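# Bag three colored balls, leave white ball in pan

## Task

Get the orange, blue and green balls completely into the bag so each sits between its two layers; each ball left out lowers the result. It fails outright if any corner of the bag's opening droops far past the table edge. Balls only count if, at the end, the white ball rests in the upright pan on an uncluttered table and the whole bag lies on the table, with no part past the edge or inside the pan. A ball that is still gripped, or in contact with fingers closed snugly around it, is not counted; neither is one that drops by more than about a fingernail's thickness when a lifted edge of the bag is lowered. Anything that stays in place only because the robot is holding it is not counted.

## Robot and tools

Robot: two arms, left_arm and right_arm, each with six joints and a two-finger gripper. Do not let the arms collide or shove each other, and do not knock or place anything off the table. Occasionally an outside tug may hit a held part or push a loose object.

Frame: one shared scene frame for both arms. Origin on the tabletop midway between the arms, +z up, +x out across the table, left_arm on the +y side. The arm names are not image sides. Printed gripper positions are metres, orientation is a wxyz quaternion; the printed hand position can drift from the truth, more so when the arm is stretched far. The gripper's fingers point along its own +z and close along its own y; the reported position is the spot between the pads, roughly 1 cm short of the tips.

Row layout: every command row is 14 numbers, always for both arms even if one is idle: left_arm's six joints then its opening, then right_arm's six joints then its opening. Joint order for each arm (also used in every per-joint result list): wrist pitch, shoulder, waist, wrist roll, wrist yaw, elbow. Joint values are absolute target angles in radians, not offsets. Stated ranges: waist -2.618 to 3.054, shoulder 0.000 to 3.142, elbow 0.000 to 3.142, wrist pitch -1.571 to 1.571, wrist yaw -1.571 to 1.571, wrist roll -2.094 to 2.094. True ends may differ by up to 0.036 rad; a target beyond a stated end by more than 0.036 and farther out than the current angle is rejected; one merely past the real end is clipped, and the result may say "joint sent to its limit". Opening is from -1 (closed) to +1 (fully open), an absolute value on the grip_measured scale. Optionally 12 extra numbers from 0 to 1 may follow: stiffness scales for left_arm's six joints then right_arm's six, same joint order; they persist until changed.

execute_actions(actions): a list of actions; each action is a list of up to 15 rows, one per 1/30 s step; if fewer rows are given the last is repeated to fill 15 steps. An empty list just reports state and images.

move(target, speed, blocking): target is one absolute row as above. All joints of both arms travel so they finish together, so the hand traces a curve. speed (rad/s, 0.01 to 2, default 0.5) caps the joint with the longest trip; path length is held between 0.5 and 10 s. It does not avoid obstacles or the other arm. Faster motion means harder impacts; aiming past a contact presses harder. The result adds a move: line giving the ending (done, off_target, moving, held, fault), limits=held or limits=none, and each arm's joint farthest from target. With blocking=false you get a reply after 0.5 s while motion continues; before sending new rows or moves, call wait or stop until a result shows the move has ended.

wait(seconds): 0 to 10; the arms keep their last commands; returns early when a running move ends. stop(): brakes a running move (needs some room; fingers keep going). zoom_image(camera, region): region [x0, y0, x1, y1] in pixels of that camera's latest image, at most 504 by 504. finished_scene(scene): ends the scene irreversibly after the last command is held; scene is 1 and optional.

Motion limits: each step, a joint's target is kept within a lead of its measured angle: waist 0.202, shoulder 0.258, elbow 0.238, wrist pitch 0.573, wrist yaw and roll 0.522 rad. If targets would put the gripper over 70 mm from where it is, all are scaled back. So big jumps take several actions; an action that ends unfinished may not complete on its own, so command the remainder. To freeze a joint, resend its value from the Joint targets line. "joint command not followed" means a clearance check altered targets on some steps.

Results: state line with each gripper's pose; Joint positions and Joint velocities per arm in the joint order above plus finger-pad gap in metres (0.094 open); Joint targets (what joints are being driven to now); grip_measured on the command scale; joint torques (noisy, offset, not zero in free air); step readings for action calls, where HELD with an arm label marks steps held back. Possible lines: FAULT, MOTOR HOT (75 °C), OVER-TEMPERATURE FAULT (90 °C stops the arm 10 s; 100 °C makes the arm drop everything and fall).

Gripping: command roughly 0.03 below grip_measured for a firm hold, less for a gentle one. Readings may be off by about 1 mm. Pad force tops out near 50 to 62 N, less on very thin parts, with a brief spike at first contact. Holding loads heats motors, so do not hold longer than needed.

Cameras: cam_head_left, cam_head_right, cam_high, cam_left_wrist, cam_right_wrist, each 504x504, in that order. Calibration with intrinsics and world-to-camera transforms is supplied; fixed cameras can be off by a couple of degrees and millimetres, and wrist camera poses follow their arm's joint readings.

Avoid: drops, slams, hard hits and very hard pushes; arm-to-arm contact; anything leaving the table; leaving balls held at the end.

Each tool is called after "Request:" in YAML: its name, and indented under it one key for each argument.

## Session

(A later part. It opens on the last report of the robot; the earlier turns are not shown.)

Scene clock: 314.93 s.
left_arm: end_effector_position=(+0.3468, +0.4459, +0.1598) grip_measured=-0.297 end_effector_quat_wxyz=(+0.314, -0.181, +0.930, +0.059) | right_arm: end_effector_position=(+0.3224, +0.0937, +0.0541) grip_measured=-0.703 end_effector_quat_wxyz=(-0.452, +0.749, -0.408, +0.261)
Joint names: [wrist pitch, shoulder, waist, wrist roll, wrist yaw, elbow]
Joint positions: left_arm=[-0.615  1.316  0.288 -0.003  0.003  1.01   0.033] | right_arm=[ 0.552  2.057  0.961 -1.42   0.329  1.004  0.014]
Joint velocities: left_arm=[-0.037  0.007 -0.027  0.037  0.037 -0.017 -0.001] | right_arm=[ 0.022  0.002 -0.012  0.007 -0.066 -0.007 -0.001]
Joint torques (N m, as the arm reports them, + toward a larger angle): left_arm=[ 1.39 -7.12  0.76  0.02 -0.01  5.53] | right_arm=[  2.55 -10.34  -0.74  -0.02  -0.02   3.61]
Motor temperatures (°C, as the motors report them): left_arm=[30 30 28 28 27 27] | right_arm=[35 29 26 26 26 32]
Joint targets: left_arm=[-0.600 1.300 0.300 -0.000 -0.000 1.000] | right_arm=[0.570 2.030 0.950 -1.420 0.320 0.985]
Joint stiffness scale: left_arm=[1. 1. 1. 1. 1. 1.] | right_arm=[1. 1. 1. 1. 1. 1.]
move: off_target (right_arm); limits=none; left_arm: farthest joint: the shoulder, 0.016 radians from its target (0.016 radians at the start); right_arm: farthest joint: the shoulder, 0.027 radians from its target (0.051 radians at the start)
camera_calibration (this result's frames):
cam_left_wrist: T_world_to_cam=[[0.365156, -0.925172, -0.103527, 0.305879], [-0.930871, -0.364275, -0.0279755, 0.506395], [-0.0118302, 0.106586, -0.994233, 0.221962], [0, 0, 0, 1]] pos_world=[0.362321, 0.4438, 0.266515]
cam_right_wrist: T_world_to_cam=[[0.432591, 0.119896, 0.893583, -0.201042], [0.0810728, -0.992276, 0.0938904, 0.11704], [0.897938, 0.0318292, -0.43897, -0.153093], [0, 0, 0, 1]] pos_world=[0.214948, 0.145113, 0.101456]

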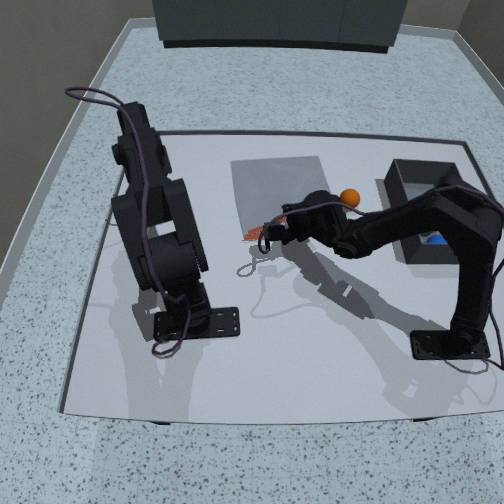

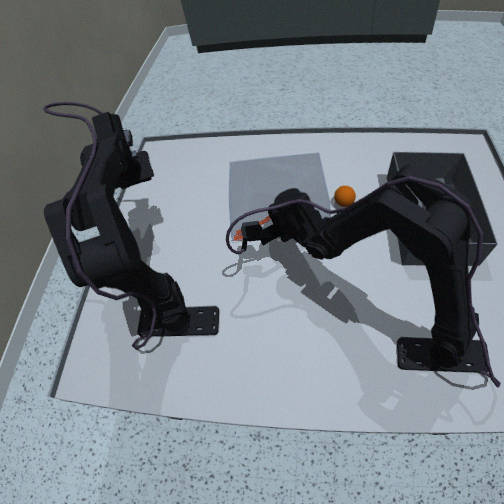

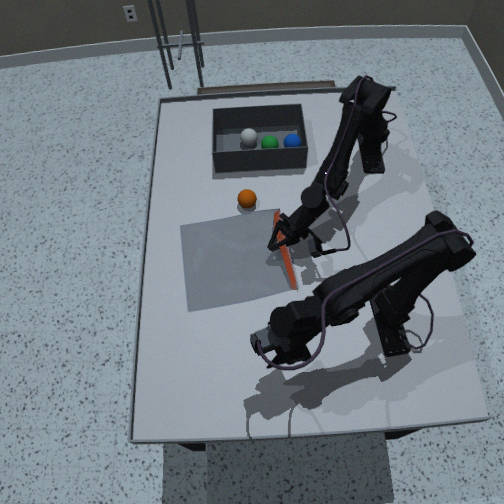

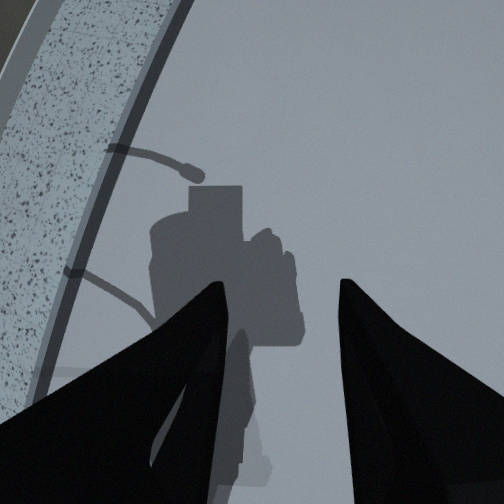

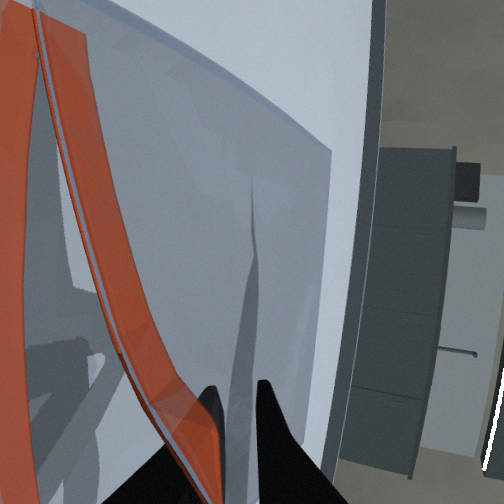

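Request:
move:
  target: [-0.99,2.13,-0.42,0,0,1.79,0.6, 0.57,2.03,0.95,-1.42,0.32,0.985,-0.7]
  speed: 0.6

Request:
move:
  target: [-0.87,2.2,-0.42,0,0,1.68,0.6, 0.57,2.03,0.95,-1.42,0.32,0.985,-0.7]
  speed: 0.15

Request:
move:
  target: [-0.87,2.27,-0.42,0,0,1.68,0.6, 0.57,2.03,0.95,-1.42,0.32,0.985,-0.7]
  speed: 0.05

Request:
execute_actions:
  actions:
    - [[-0.87,2.27,-0.42,0,0,1.68,0.6,0.595,2.02,0.925,-1.445,0.27,0.96,-0.7]]
    - [[-0.87,2.27,-0.42,0,0,1.68,0.6,0.62,2.01,0.90,-1.47,0.215,0.935,-0.7]]
    - [[-0.87,2.27,-0.42,0,0,1.68,0.6,0.645,2.0,0.875,-1.495,0.16,0.91,-0.7]]
    - [[-0.87,2.27,-0.42,0,0,1.68,0.6,0.67,1.995,0.85,-1.52,0.11,0.89,-0.7]]
    - [[-0.87,2.27,-0.42,0,0,1.68,0.6,0.695,1.99,0.825,-1.545,0.055,0.87,-0.7]]
    - [[-0.87,2.27,-0.42,0,0,1.68,0.6,0.72,1.985,0.80,-1.571,0,0.85,-0.7]]

Scene clock: 326.30 s.
left_arm: end_effector_position=(+0.4571, +0.1612, +0.0640) grip_measured=+0.597 end_effector_quat_wxyz=(+0.108, +0.164, +0.980, -0.020) | right_arm: end_effector_position=(+0.3223, +0.0938, +0.0541) grip_measured=-0.703 end_effector_quat_wxyz=(-0.453, +0.749, -0.407, +0.261)
Joint names: [wrist pitch, shoulder, waist, wrist roll, wrist yaw, elbow]
Joint positions: left_arm=[-0.973  2.138 -0.427 -0.003  0.003  1.759  0.075] | right_arm=[ 0.552  2.057  0.961 -1.421  0.328  1.004  0.014]
Joint velocities: left_arm=[ 0.11   0.002  0.002 -0.022 -0.037 -0.007 -0.002] | right_arm=[ 0.022 -0.007 -0.012 -0.022 -0.051 -0.002  0.   ]
Joint torques (N m, as the arm reports them, + toward a larger angle): left_arm=[  0.44 -13.59   0.44   0.03  -0.02   8.18] | right_arm=[  2.56 -10.34  -0.75  -0.01  -0.01   3.59]
Motor temperatures (°C, as the motors report them): left_arm=[30 30 28 28 27 28] | right_arm=[35 30 26 26 26 31]
Joint targets: left_arm=[-0.990 2.130 -0.420 0.000 0.000 1.790] | right_arm=[0.570 2.030 0.950 -1.420 0.320 0.985]
Joint stiffness scale: left_arm=[1. 1. 1. 1. 1. 1.] | right_arm=[1. 1. 1. 1. 1. 1.]
move: off_target (left_arm, right_arm); limits=none; left_arm: farthest joint: the elbow, 0.031 radians from its target (0.780 radians at the start); right_arm: farthest joint: the shoulder, 0.027 radians from its target (0.027 radians at the start)
camera_calibration (this result's frames):
cam_left_wrist: T_world_to_cam=[[-0.371146, -0.924018, -0.0918819, 0.327902], [-0.866407, 0.309001, 0.392247, 0.337727], [-0.334052, 0.225188, -0.915259, 0.281417], [0, 0, 0, 1]] pos_world=[0.508316, 0.135258, 0.155226]
cam_right_wrist: T_world_to_cam=[[0.432205, 0.120384, 0.893704, -0.201018], [0.0820533, -0.992188, 0.093968, 0.116853], [0.898034, 0.0327179, -0.438707, -0.153153], [0, 0, 0, 1]] pos_world=[0.21483, 0.14515, 0.10148]

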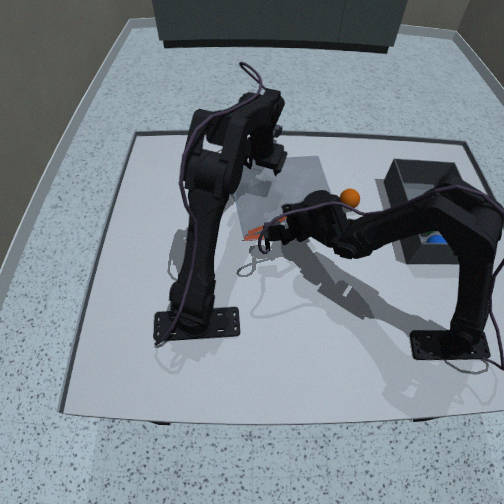

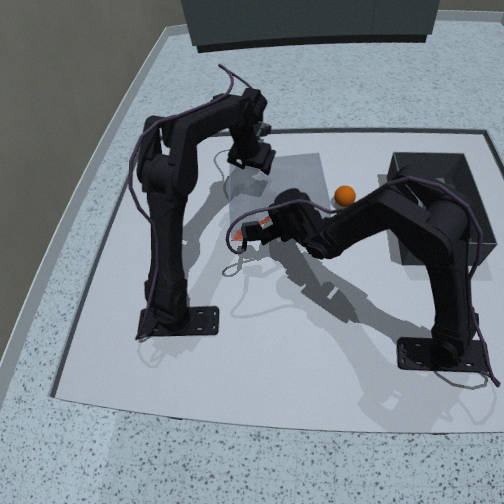

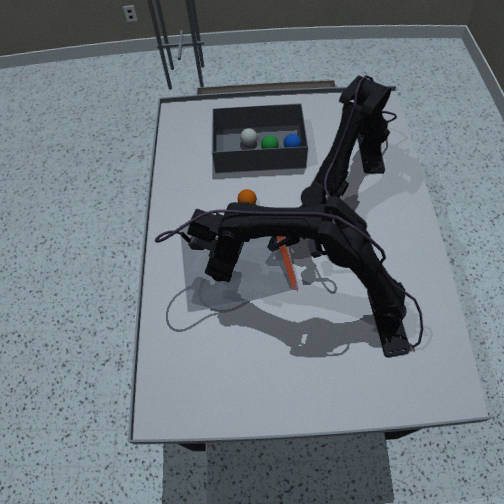

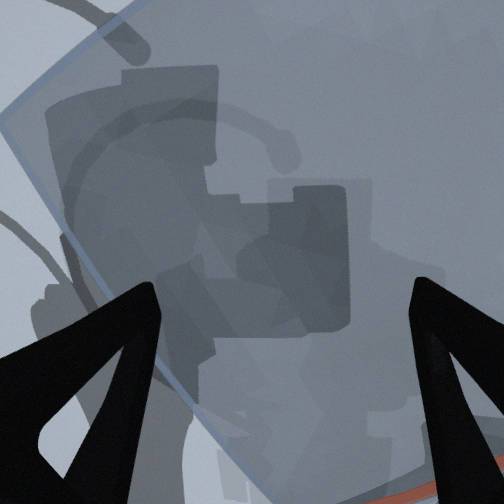

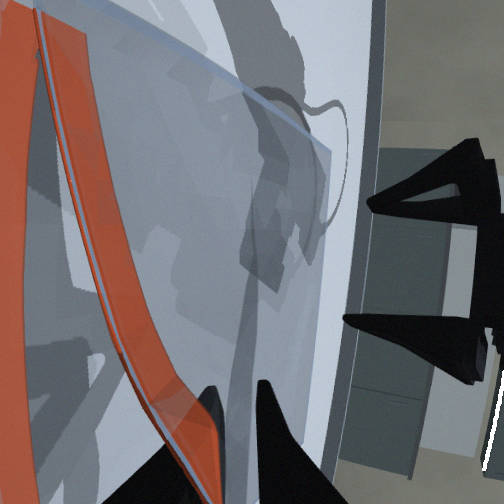

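Scene clock: 327.60 s.
left_arm: end_effector_position=(+0.4528, +0.1627, +0.0192) grip_measured=+0.597 end_effector_quat_wxyz=(+0.085, +0.164, +0.983, -0.016) | right_arm: end_effector_position=(+0.3223, +0.0938, +0.0541) grip_measured=-0.703 end_effector_quat_wxyz=(-0.453, +0.749, -0.407, +0.261)
Joint names: [wrist pitch, shoulder, waist, wrist roll, wrist yaw, elbow]
Joint positions: left_arm=[-0.886  2.201 -0.427 -0.003  0.003  1.689  0.075] | right_arm=[ 0.552  2.057  0.961 -1.421  0.328  1.004  0.014]
Joint velocities: left_arm=[ 0.007 -0.002  0.007  0.022 -0.051 -0.012 -0.001] | right_arm=[-0.022 -0.012 -0.002 -0.11   0.081 -0.002 -0.   ]
Joint torques (N m, as the arm reports them, + toward a larger angle): left_arm=[  0.66 -13.36   0.43   0.02   0.     4.92] | right_arm=[  2.57 -10.34  -0.75  -0.01  -0.01   3.6 ]
Motor temperatures (°C, as the motors report them): left_arm=[30 30 28 28 27 28] | right_arm=[35 30 26 26 26 31]
Joint targets: left_arm=[-0.870 2.200 -0.420 -0.000 -0.000 1.680] | right_arm=[0.570 2.030 0.950 -1.420 0.320 0.985]
Joint stiffness scale: left_arm=[1. 1. 1. 1. 1. 1.] | right_arm=[1. 1. 1. 1. 1. 1.]
move: off_target (right_arm); limits=none; left_arm: farthest joint: the wrist pitch, 0.016 radians from its target (0.103 radians at the start); right_arm: farthest joint: the shoulder, 0.027 radians from its target (0.027 radians at the start)
camera_calibration (this result's frames):
cam_left_wrist: T_world_to_cam=[[-0.3752, -0.922612, -0.08951, 0.32513], [-0.84791, 0.302589, 0.435303, 0.342973], [-0.374531, 0.239222, -0.895823, 0.254326], [0, 0, 0, 1]] pos_world=[0.508052, 0.135349, 0.107637]
cam_right_wrist: T_world_to_cam=[[0.432205, 0.120384, 0.893704, -0.201018], [0.0820533, -0.992188, 0.093968, 0.116853], [0.898034, 0.0327179, -0.438707, -0.153153], [0, 0, 0, 1]] pos_world=[0.21483, 0.14515, 0.10148]

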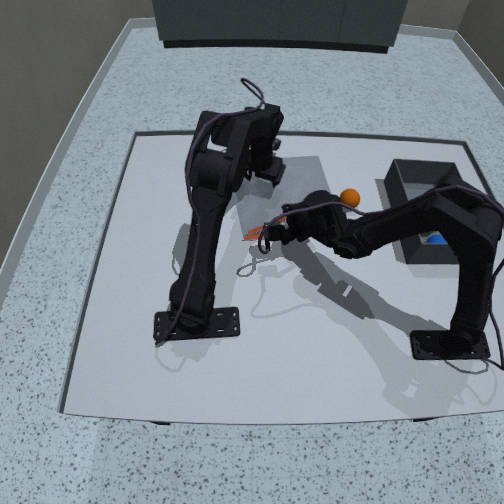

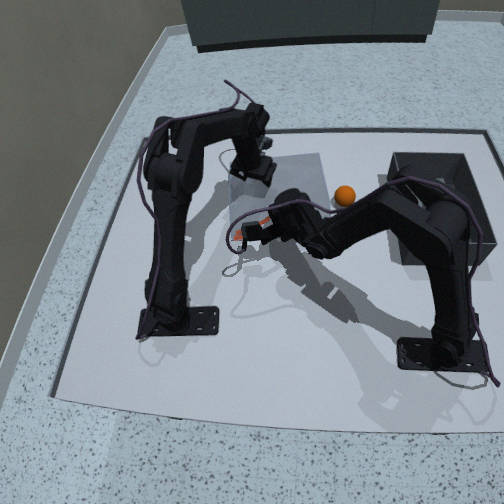

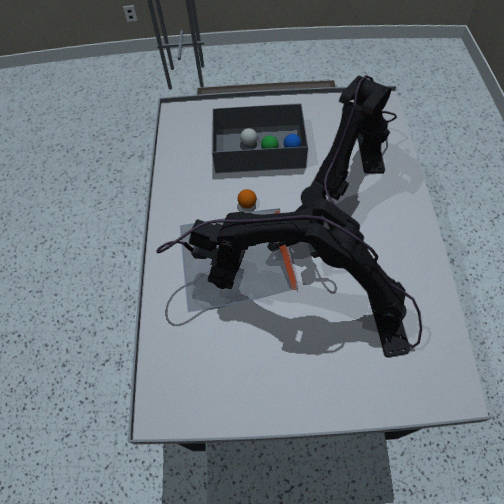

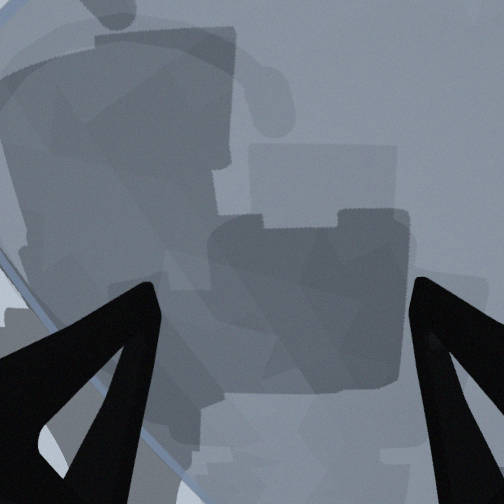

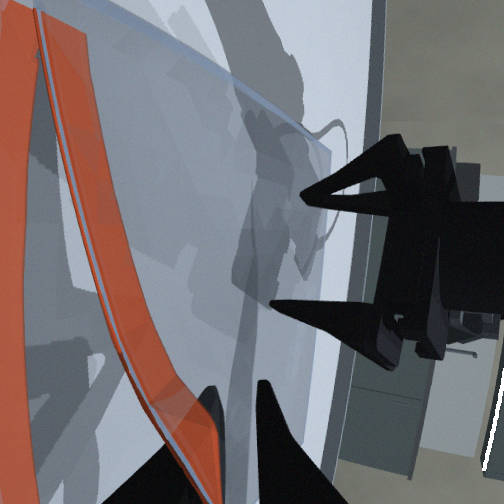

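Scene clock: 329.20 s.
left_arm: end_effector_position=(+0.4505, +0.1633, +0.0088) grip_measured=+0.597 end_effector_quat_wxyz=(+0.073, +0.164, +0.984, -0.014) | right_arm: end_effector_position=(+0.3223, +0.0938, +0.0541) grip_measured=-0.703 end_effector_quat_wxyz=(-0.453, +0.749, -0.407, +0.261)
Joint names: [wrist pitch, shoulder, waist, wrist roll, wrist yaw, elbow]
Joint positions: left_arm=[-0.886  2.225 -0.427 -0.003  0.004  1.689  0.075] | right_arm=[ 0.552  2.057  0.961 -1.421  0.328  1.004  0.014]
Joint velocities: left_arm=[-0.022  0.002  0.002  0.037 -0.022  0.002  0.   ] | right_arm=[ 0.037 -0.002  0.002  0.051 -0.037 -0.002 -0.   ]
Joint torques (N m, as the arm reports them, + toward a larger angle): left_arm=[ 0.62 -9.28  0.4   0.03 -0.02  4.81] | right_arm=[  2.56 -10.34  -0.75  -0.01  -0.01   3.6 ]
Motor temperatures (°C, as the motors report them): left_arm=[30 30 28 28 27 28] | right_arm=[36 30 26 26 26 31]
Joint targets: left_arm=[-0.870 2.270 -0.420 0.000 -0.000 1.680] | right_arm=[0.570 2.030 0.950 -1.420 0.320 0.985]
Joint stiffness scale: left_arm=[1. 1. 1. 1. 1. 1.] | right_arm=[1. 1. 1. 1. 1. 1.]
move: off_target (left_arm, right_arm); limits=none; left_arm: farthest joint: the shoulder, 0.045 radians from its target (0.069 radians at the start); right_arm: farthest joint: the shoulder, 0.027 radians from its target (0.027 radians at the start)
camera_calibration (this result's frames):
cam_left_wrist: T_world_to_cam=[[-0.377343, -0.921964, -0.0871437, 0.324712], [-0.83789, 0.299821, 0.456122, 0.341104], [-0.394401, 0.245131, -0.88564, 0.251908], [0, 0, 0, 1]] pos_world=[0.507688, 0.135352, 0.0958117]
cam_right_wrist: T_world_to_cam=[[0.432026, 0.120718, 0.893746, -0.200993], [0.0822086, -0.992147, 0.0942699, 0.116783], [0.898107, 0.0327465, -0.438557, -0.153187], [0, 0, 0, 1]] pos_world=[0.214812, 0.145145, 0.101446]

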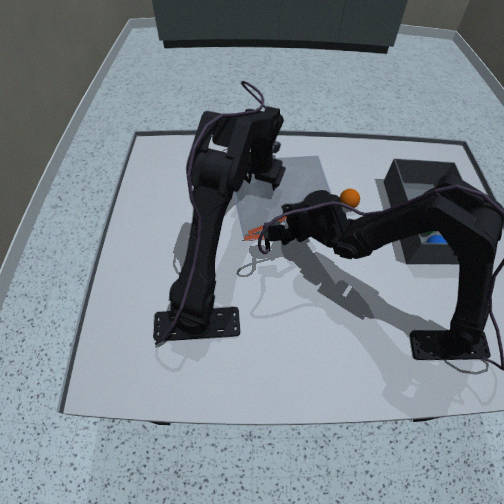

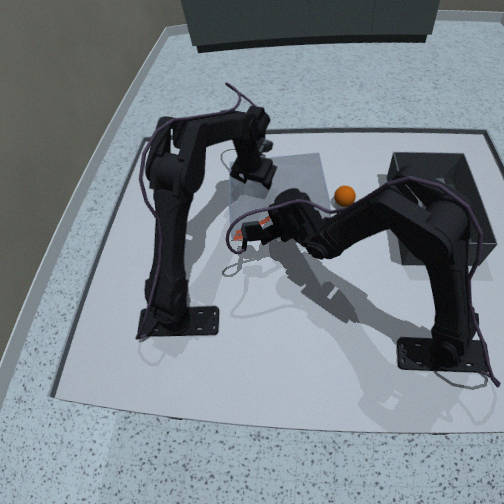

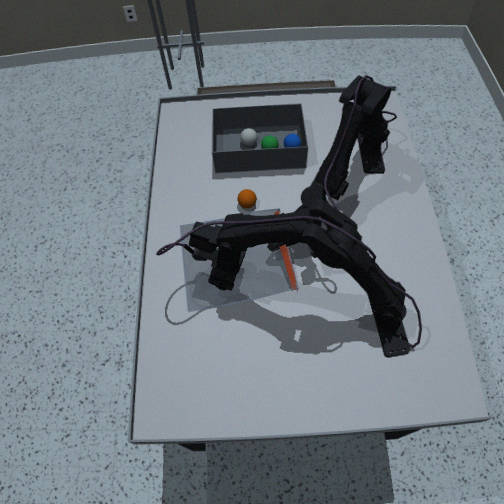

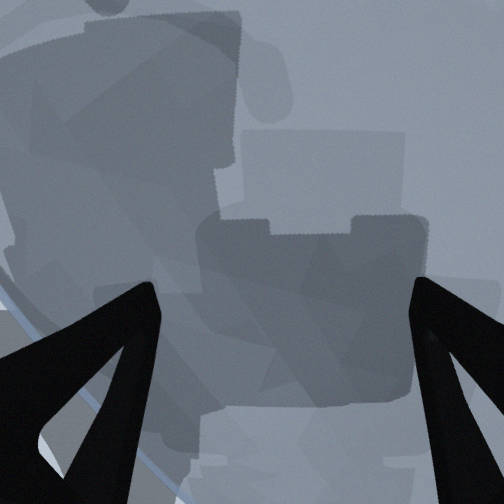

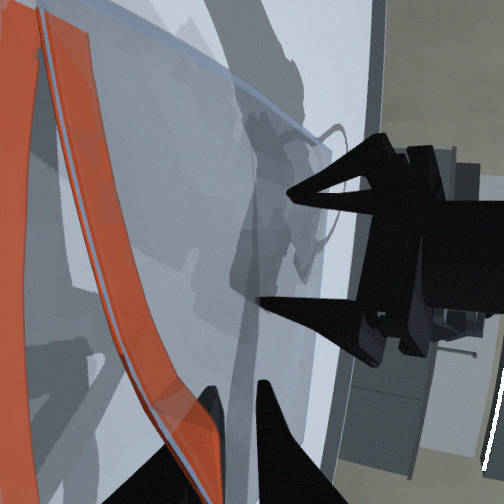

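Scene clock: 332.20 s.
left_arm: end_effector_position=(+0.4505, +0.1633, +0.0088) grip_measured=+0.597 end_effector_quat_wxyz=(+0.073, +0.164, +0.984, -0.014) | right_arm: end_effector_position=(+0.3290, +0.0651, +0.0541) grip_measured=-0.703 end_effector_quat_wxyz=(-0.492, +0.776, -0.333, +0.214)
Joint names: [wrist pitch, shoulder, waist, wrist roll, wrist yaw, elbow]
Joint positions: left_arm=[-0.886  2.225 -0.427 -0.003  0.004  1.689  0.075] | right_arm=[ 0.703  2.01   0.809 -1.571  0.013  0.868  0.014]
Joint velocities: left_arm=[ 0.022 -0.022  0.007 -0.022  0.051 -0.012 -0.   ] | right_arm=[-0.022 -0.007  0.007 -0.007 -0.066 -0.022  0.   ]
Joint torques (N m, as the arm reports them, + toward a larger angle): left_arm=[ 0.62 -9.26  0.39  0.02 -0.02  4.81] | right_arm=[ 2.61 -9.65 -0.54  0.01 -0.11  3.37]
Motor temperatures (°C, as the motors report them): left_arm=[29 30 28 28 27 27] | right_arm=[36 30 26 26 26 31]
Joint targets: left_arm=[-0.870 2.270 -0.420 0.000 0.000 1.680] | right_arm=[0.720 1.985 0.800 -1.571 -0.000 0.850]
Joint stiffness scale: left_arm=[1. 1. 1. 1. 1. 1.] | right_arm=[1. 1. 1. 1. 1. 1.]
Step readings (joint positions; steps 1 to 15: 1st action; 16 to 30: 2nd action; 31 to 45: 3rd action; 46 to 60: 4th action; 61 to 75: 5th action; 76 to 90: 6th action):
0: left_arm=[-0.886 2.225 -0.427 -0.003 0.004 1.689] | right_arm=[0.552 2.057 0.961 -1.421 0.328 1.004]
1: left_arm=[-0.886 2.225 -0.427 -0.003 0.004 1.689] | right_arm=[0.557 2.055 0.959 -1.425 0.319 1.000]
2: left_arm=[-0.886 2.225 -0.427 -0.003 0.004 1.689] | right_arm=[0.562 2.052 0.955 -1.429 0.309 0.993]
4: left_arm=[-0.886 2.225 -0.427 -0.003 0.004 1.689] | right_arm=[0.567 2.046 0.944 -1.435 0.298 0.982]
8: left_arm=[-0.886 2.225 -0.427 -0.003 0.004 1.689] | right_arm=[0.571 2.046 0.932 -1.441 0.288 0.977]
15: left_arm=[-0.886 2.225 -0.427 -0.003 0.004 1.689] | right_arm=[0.576 2.046 0.932 -1.445 0.281 0.977]
16: left_arm=[-0.886 2.225 -0.427 -0.003 0.004 1.689] | right_arm=[0.581 2.044 0.930 -1.449 0.271 0.974]
17: left_arm=[-0.886 2.225 -0.427 -0.003 0.004 1.689] | right_arm=[0.587 2.041 0.927 -1.453 0.260 0.967]
19: left_arm=[-0.886 2.225 -0.427 -0.003 0.004 1.689] | right_arm=[0.592 2.036 0.918 -1.459 0.246 0.956]
23: left_arm=[-0.886 2.225 -0.427 -0.003 0.004 1.689] | right_arm=[0.596 2.036 0.909 -1.466 0.235 0.953]
30: left_arm=[-0.886 2.225 -0.427 -0.003 0.004 1.689] | right_arm=[0.601 2.036 0.909 -1.469 0.226 0.953]
31: left_arm=[-0.886 2.225 -0.427 -0.003 0.004 1.689] | right_arm=[0.606 2.034 0.906 -1.473 0.217 0.950]
32: left_arm=[-0.886 2.225 -0.427 -0.003 0.004 1.689] | right_arm=[0.612 2.031 0.903 -1.478 0.206 0.942]
34: left_arm=[-0.886 2.225 -0.427 -0.003 0.004 1.689] | right_arm=[0.617 2.026 0.893 -1.485 0.192 0.932]
38: left_arm=[-0.886 2.225 -0.427 -0.003 0.004 1.689] | right_arm=[0.622 2.025 0.884 -1.491 0.180 0.928]
45: left_arm=[-0.886 2.225 -0.427 -0.003 0.004 1.689] | right_arm=[0.627 2.025 0.884 -1.494 0.172 0.928]
46: left_arm=[-0.886 2.225 -0.427 -0.003 0.004 1.689] | right_arm=[0.632 2.025 0.881 -1.499 0.163 0.926]
47: left_arm=[-0.886 2.225 -0.427 -0.003 0.004 1.689] | right_arm=[0.638 2.023 0.878 -1.503 0.153 0.920]
49: left_arm=[-0.886 2.225 -0.427 -0.003 0.004 1.689] | right_arm=[0.643 2.021 0.868 -1.509 0.140 0.912]
53: left_arm=[-0.886 2.225 -0.427 -0.003 0.004 1.689] | right_arm=[0.647 2.020 0.859 -1.516 0.129 0.908]
60: left_arm=[-0.886 2.225 -0.427 -0.003 0.004 1.689] | right_arm=[0.652 2.020 0.859 -1.520 0.122 0.908]
61: left_arm=[-0.886 2.225 -0.427 -0.003 0.004 1.689] | right_arm=[0.657 2.020 0.856 -1.524 0.112 0.906]
62: left_arm=[-0.886 2.225 -0.427 -0.003 0.004 1.689] | right_arm=[0.663 2.018 0.853 -1.528 0.101 0.900]
64: left_arm=[-0.886 2.225 -0.427 -0.003 0.004 1.689] | right_arm=[0.668 2.016 0.843 -1.535 0.088 0.892]
68: left_arm=[-0.886 2.225 -0.427 -0.003 0.004 1.689] | right_arm=[0.673 2.015 0.834 -1.541 0.076 0.888]
75: left_arm=[-0.886 2.225 -0.427 -0.003 0.004 1.689] | right_arm=[0.678 2.015 0.834 -1.544 0.067 0.888]
76: left_arm=[-0.886 2.225 -0.427 -0.003 0.004 1.689] | right_arm=[0.682 2.015 0.831 -1.549 0.058 0.886]
77: left_arm=[-0.886 2.225 -0.427 -0.003 0.004 1.689] | right_arm=[0.688 2.013 0.827 -1.554 0.047 0.881]
79: left_arm=[-0.886 2.225 -0.427 -0.003 0.004 1.689] | right_arm=[0.694 2.010 0.818 -1.560 0.033 0.872]
83: left_arm=[-0.886 2.225 -0.427 -0.003 0.004 1.689] | right_arm=[0.698 2.010 0.809 -1.567 0.021 0.868]
90: Joint positions above
camera_calibration (this result's frames):
cam_left_wrist: T_world_to_cam=[[-0.377343, -0.921964, -0.0871437, 0.324712], [-0.83789, 0.299821, 0.456122, 0.341104], [-0.394401, 0.245131, -0.88564, 0.251908], [0, 0, 0, 1]] pos_world=[0.507688, 0.135352, 0.0958117]
cam_right_wrist: T_world_to_cam=[[0.389188, 0.170942, 0.905158, -0.190167], [0.272499, -0.960016, 0.0641367, 0.0247127], [0.87993, 0.221694, -0.420208, -0.165597], [0, 0, 0, 1]] pos_world=[0.212991, 0.0929441, 0.100961]

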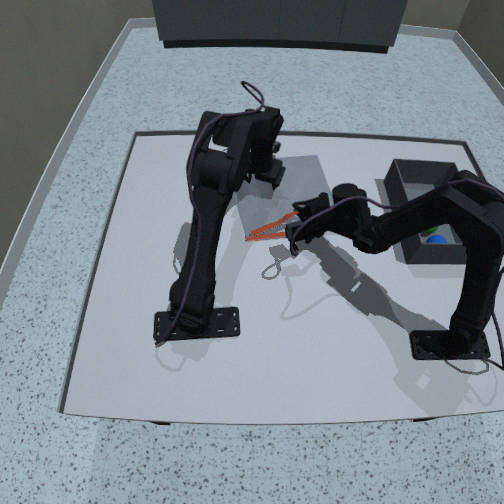

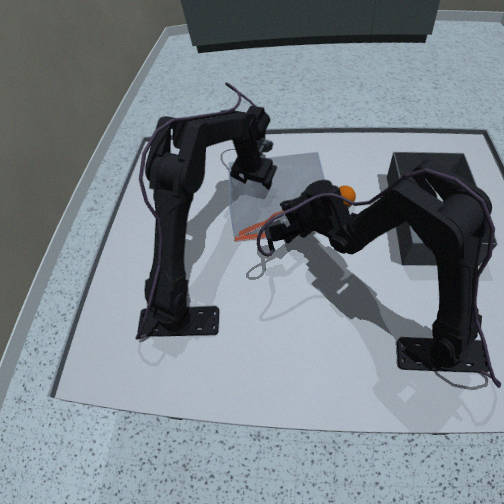

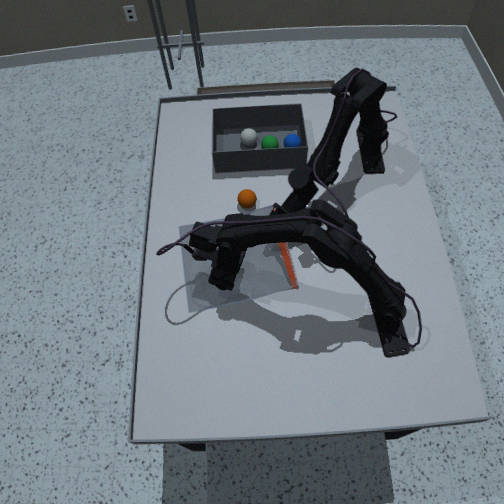

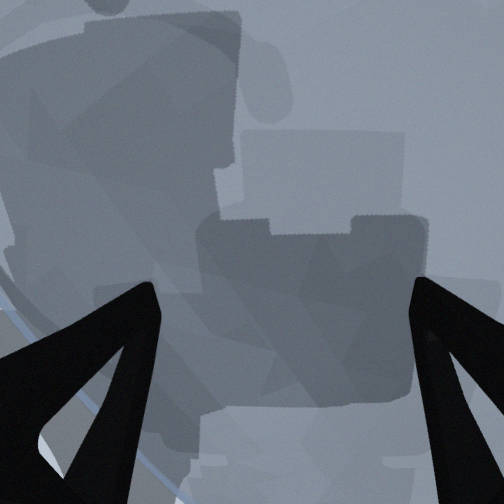

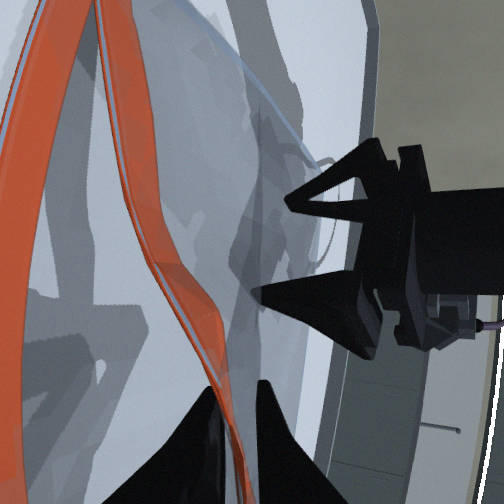

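Request:
execute_actions:
  actions:
    - [[-0.87,2.27,-0.42,0,0,1.68,0.6,0.72,1.985,0.80,-1.571,0,0.85,-0.9]]
    - [[-0.87,2.27,-0.42,0,0,1.68,0.6,0.72,1.985,0.80,-1.571,0,0.85,-1]]

Request:
move:
  target: [0.45,0.9,-0.2,-1.571,0,0.15,-0.15, 0.72,1.985,0.80,-1.571,0,0.85,-1]
  speed: 0.6

Request:
move:
  target: [0.22,0.93,-0.675,-1.571,0,0.10,-0.15, 0.72,1.985,0.80,-1.571,0,0.85,-1]
  speed: 0.3

Scene clock: 347.03 s.
left_arm: end_effector_position=(+0.4505, +0.1633, +0.0088) grip_measured=+0.597 end_effector_quat_wxyz=(+0.073, +0.164, +0.984, -0.014) | right_arm: end_effector_position=(+0.3288, +0.0657, +0.0546) grip_measured=-0.978 end_effector_quat_wxyz=(-0.493, +0.776, -0.331, +0.214)
Joint names: [wrist pitch, shoulder, waist, wrist roll, wrist yaw, elbow]
Joint positions: left_arm=[-0.886  2.225 -0.427 -0.003  0.004  1.689  0.075] | right_arm=[ 0.705  2.01   0.809 -1.572  0.009  0.868  0.001]
Joint velocities: left_arm=[-0.037 -0.012  0.002 -0.022 -0.007  0.002  0.   ] | right_arm=[ 0.037 -0.002 -0.007 -0.022 -0.051 -0.007  0.   ]
Joint torques (N m, as the arm reports them, + toward a larger angle): left_arm=[ 0.6  -9.23  0.4   0.02 -0.02  4.84] | right_arm=[ 2.61 -9.64 -0.6  -0.02 -0.1   3.38]
Motor temperatures (°C, as the motors report them): left_arm=[29 30 28 28 27 27] | right_arm=[36 31 26 26 26 31]
Joint targets: left_arm=[-0.870 2.270 -0.420 -0.000 -0.000 1.680] | right_arm=[0.720 1.985 0.800 -1.571 -0.000 0.850]
Joint stiffness scale: left_arm=[1. 1. 1. 1. 1. 1.] | right_arm=[1. 1. 1. 1. 1. 1.]
Step readings (joint positions; steps 1 to 15: 1st action; 16 to 30: 2nd action):
0: left_arm=[-0.886 2.225 -0.427 -0.003 0.004 1.689] | right_arm=[0.704 2.010 0.809 -1.572 0.011 0.868]
1: left_arm=[-0.886 2.225 -0.427 -0.003 0.004 1.689] | right_arm=[0.704 2.010 0.809 -1.572 0.011 0.868]
2: left_arm=[-0.886 2.225 -0.427 -0.003 0.004 1.689] | right_arm=[0.704 2.010 0.809 -1.572 0.010 0.868]
4: left_arm=[-0.886 2.225 -0.427 -0.003 0.004 1.689] | right_arm=[0.704 2.010 0.809 -1.572 0.010 0.868]
8: left_arm=[-0.886 2.225 -0.427 -0.003 0.004 1.689] | right_arm=[0.704 2.010 0.809 -1.572 0.010 0.868]
15: left_arm=[-0.886 2.225 -0.427 -0.003 0.004 1.689] | right_arm=[0.704 2.010 0.809 -1.572 0.010 0.868]
16: left_arm=[-0.886 2.225 -0.427 -0.003 0.004 1.689] | right_arm=[0.704 2.010 0.809 -1.572 0.010 0.868]
17: left_arm=[-0.886 2.225 -0.427 -0.003 0.004 1.689] | right_arm=[0.704 2.010 0.809 -1.572 0.010 0.868]
19: left_arm=[-0.886 2.225 -0.427 -0.003 0.004 1.689] | right_arm=[0.705 2.010 0.809 -1.572 0.009 0.868]
23: left_arm=[-0.886 2.225 -0.427 -0.003 0.004 1.689] | right_arm=[0.705 2.010 0.809 -1.572 0.009 0.868]
30: Joint positions above
camera_calibration (this result's frames):
cam_left_wrist: T_world_to_cam=[[-0.377343, -0.921964, -0.0871437, 0.324712], [-0.83789, 0.299821, 0.456122, 0.341104], [-0.394401, 0.245131, -0.88564, 0.251908], [0, 0, 0, 1]] pos_world=[0.507688, 0.135352, 0.0958117]
cam_right_wrist: T_world_to_cam=[[0.387312, 0.170604, 0.906026, -0.190058], [0.275525, -0.959238, 0.062841, 0.0242996], [0.879816, 0.225293, -0.41853, -0.165621], [0, 0, 0, 1]] pos_world=[0.212633, 0.093047, 0.101353]

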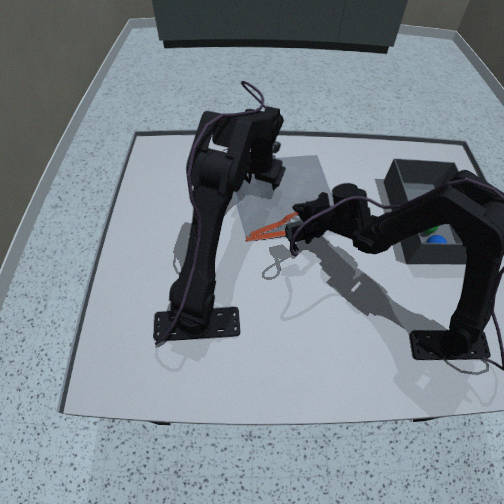

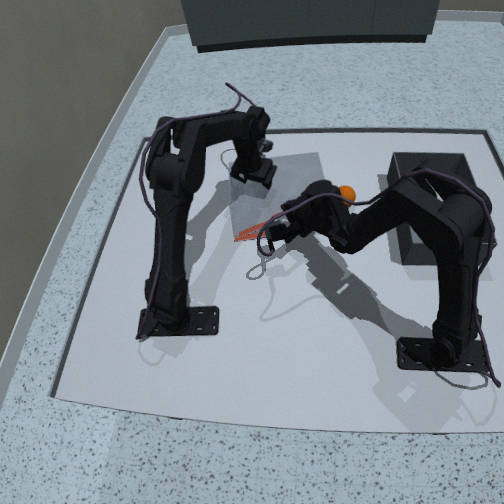

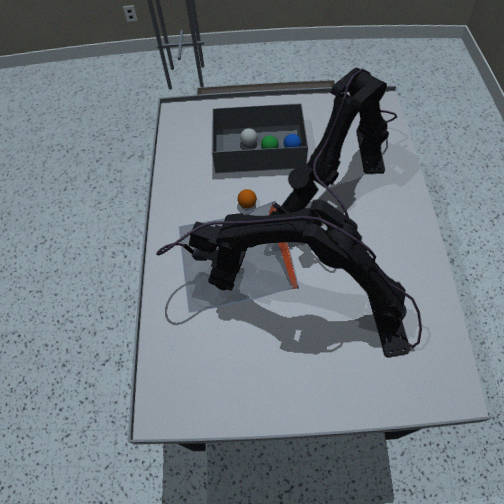

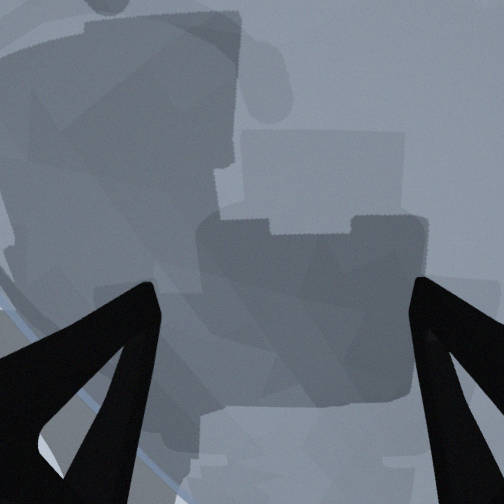

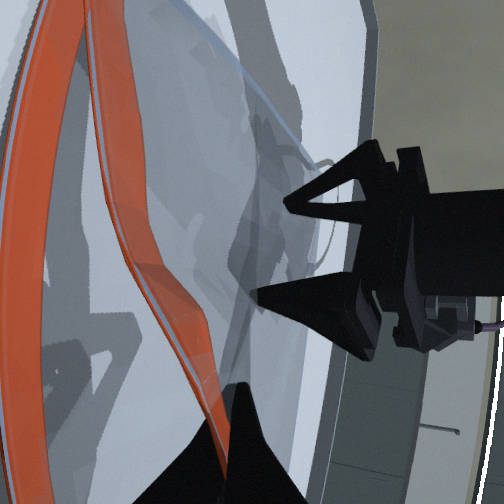

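Scene clock: 350.47 s.
left_arm: end_effector_position=(+0.3289, +0.2755, +0.1236) grip_measured=-0.147 end_effector_quat_wxyz=(+0.386, -0.536, +0.610, -0.437) | right_arm: end_effector_position=(+0.3288, +0.0657, +0.0546) grip_measured=-0.978 end_effector_quat_wxyz=(-0.493, +0.776, -0.331, +0.214)
Joint names: [wrist pitch, shoulder, waist, wrist roll, wrist yaw, elbow]
Joint positions: left_arm=[ 0.436  0.919 -0.212 -1.565  0.007  0.158  0.04 ] | right_arm=[ 0.705  2.01   0.809 -1.572  0.009  0.868  0.001]
Joint velocities: left_arm=[ 0.022  0.012 -0.002 -0.037 -0.007  0.002 -0.   ] | right_arm=[-0.037 -0.017  0.002  0.007 -0.022  0.007 -0.001]
Joint torques (N m, as the arm reports them, + toward a larger angle): left_arm=[ 1.88 -3.67  0.8  -0.1  -0.04  5.58] | right_arm=[ 2.61 -9.64 -0.6  -0.01 -0.1   3.37]
Motor temperatures (°C, as the motors report them): left_arm=[29 31 28 28 27 27] | right_arm=[36 31 26 26 26 31]
Joint targets: left_arm=[0.450 0.900 -0.200 -1.571 0.000 0.150] | right_arm=[0.720 1.985 0.800 -1.571 0.000 0.850]
Joint stiffness scale: left_arm=[1. 1. 1. 1. 1. 1.] | right_arm=[1. 1. 1. 1. 1. 1.]
move: off_target (right_arm); limits=none; left_arm: farthest joint: the shoulder, 0.019 radians from its target (1.325 radians at the start); right_arm: farthest joint: the shoulder, 0.025 radians from its target (0.025 radians at the start)
camera_calibration (this result's frames):
cam_left_wrist: T_world_to_cam=[[0.382196, -0.123167, 0.915836, -0.201539], [-0.654909, -0.735305, 0.174418, 0.413108], [0.651936, -0.666451, -0.361693, 0.120341], [0, 0, 0, 1]] pos_world=[0.269121, 0.359139, 0.15605]
cam_right_wrist: T_world_to_cam=[[0.387069, 0.170894, 0.906075, -0.19], [0.275664, -0.959178, 0.0631474, 0.024233], [0.879879, 0.22533, -0.418378, -0.165653], [0, 0, 0, 1]] pos_world=[0.212617, 0.09304, 0.101318]

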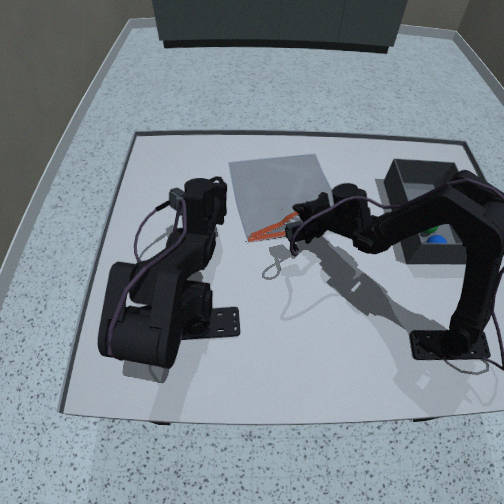

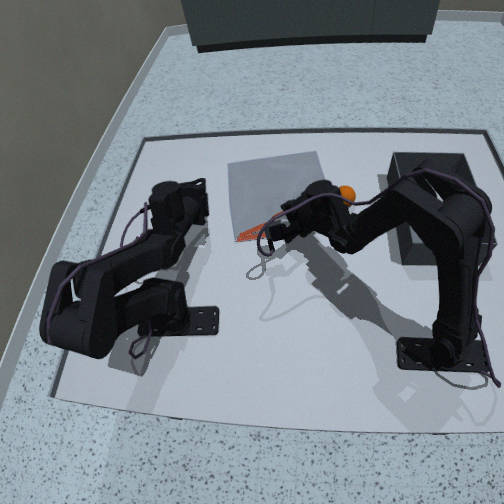

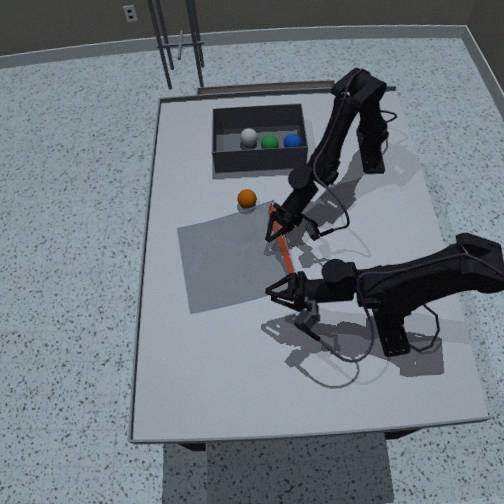

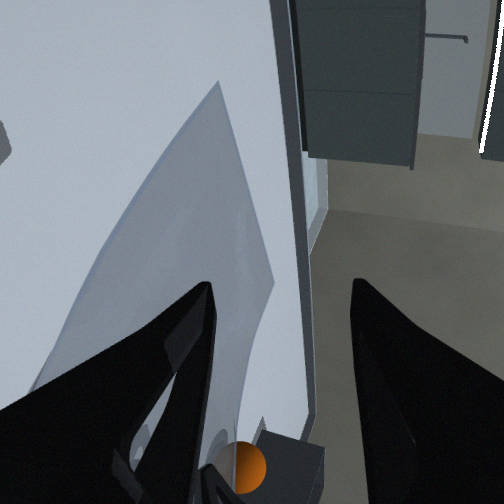

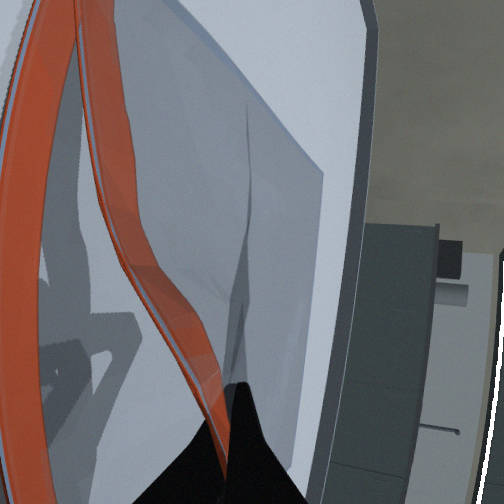

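Scene clock: 352.53 s.
left_arm: end_effector_position=(+0.2544, +0.1612, +0.0589) grip_measured=-0.147 end_effector_quat_wxyz=(+0.230, -0.417, +0.771, -0.422) | right_arm: end_effector_position=(+0.3288, +0.0657, +0.0546) grip_measured=-0.978 end_effector_quat_wxyz=(-0.493, +0.776, -0.331, +0.214)
Joint names: [wrist pitch, shoulder, waist, wrist roll, wrist yaw, elbow]
Joint positions: left_arm=[ 0.24   0.919 -0.663 -1.565  0.005  0.11   0.04 ] | right_arm=[ 0.705  2.01   0.809 -1.572  0.009  0.868  0.001]
Joint velocities: left_arm=[-0.007  0.002 -0.002 -0.022 -0.081  0.002  0.   ] | right_arm=[-0.066 -0.007  0.012 -0.051 -0.022  0.022 -0.001]
Joint torques (N m, as the arm reports them, + toward a larger angle): left_arm=[ 1.4  -0.65 -0.78 -0.09 -0.02  5.15] | right_arm=[ 2.61 -9.65 -0.61 -0.01 -0.1   3.38]
Motor temperatures (°C, as the motors report them): left_arm=[29 30 28 28 27 27] | right_arm=[36 31 26 26 26 31]
Joint targets: left_arm=[0.220 0.930 -0.675 -1.571 -0.000 0.100] | right_arm=[0.720 1.985 0.800 -1.571 0.000 0.850]
Joint stiffness scale: left_arm=[1. 1. 1. 1. 1. 1.] | right_arm=[1. 1. 1. 1. 1. 1.]
move: off_target (right_arm); limits=none; left_arm: farthest joint: the wrist pitch, 0.020 radians from its target (0.216 radians at the start); right_arm: farthest joint: the shoulder, 0.025 radians from its target (0.025 radians at the start)
camera_calibration (this result's frames):
cam_left_wrist: T_world_to_cam=[[0.46677, -0.389897, 0.793792, -0.099279], [-0.859818, -0.410131, 0.304146, 0.283536], [0.206973, -0.824484, -0.526677, 0.217731], [0, 0, 0, 1]] pos_world=[0.245066, 0.257094, 0.107244]
cam_right_wrist: T_world_to_cam=[[0.387069, 0.170894, 0.906075, -0.19], [0.275664, -0.959178, 0.0631474, 0.024233], [0.879879, 0.22533, -0.418378, -0.165653], [0, 0, 0, 1]] pos_world=[0.212617, 0.09304, 0.101318]

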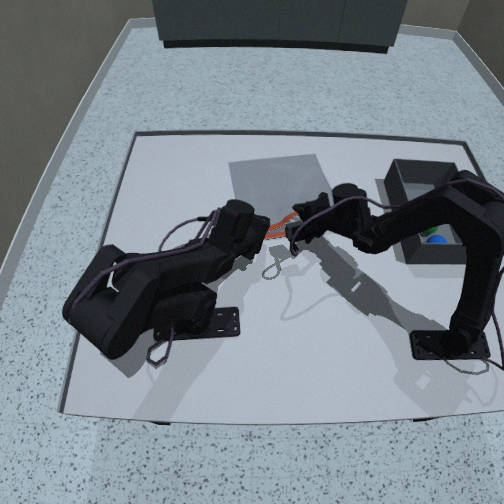

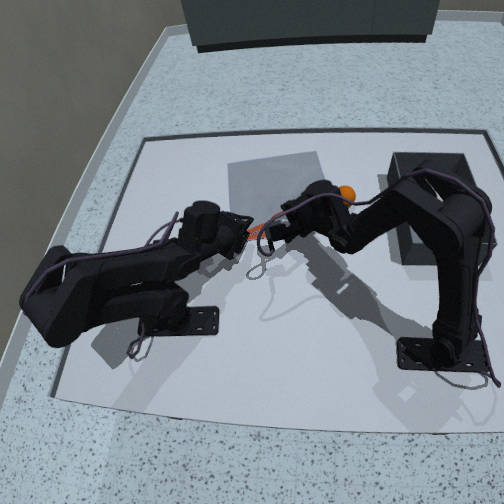

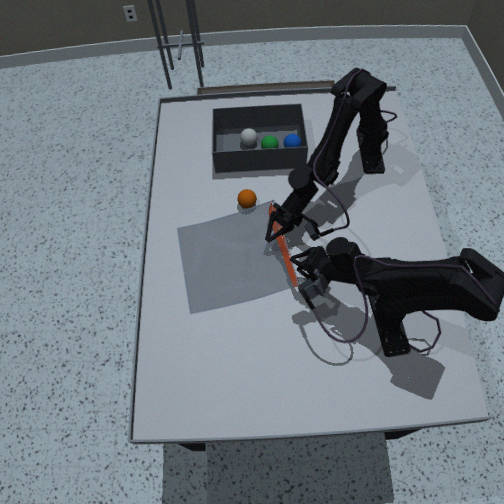

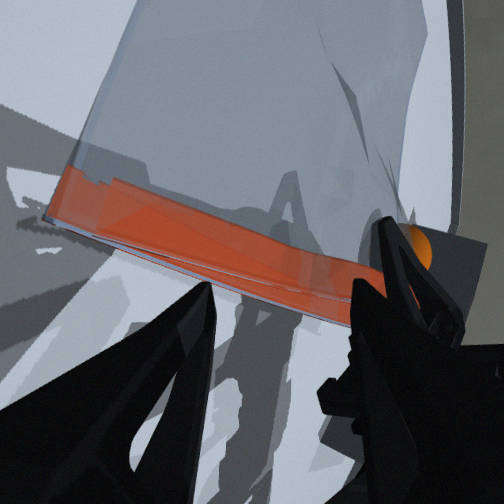

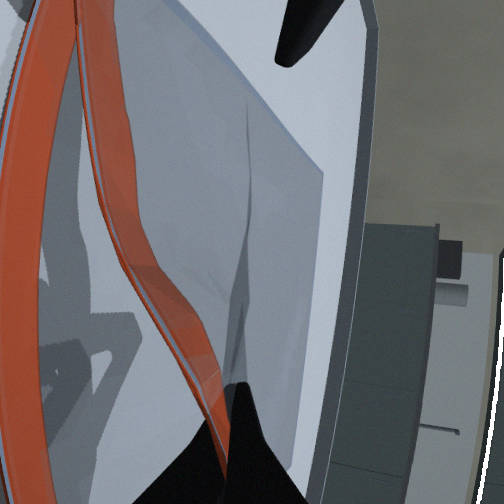

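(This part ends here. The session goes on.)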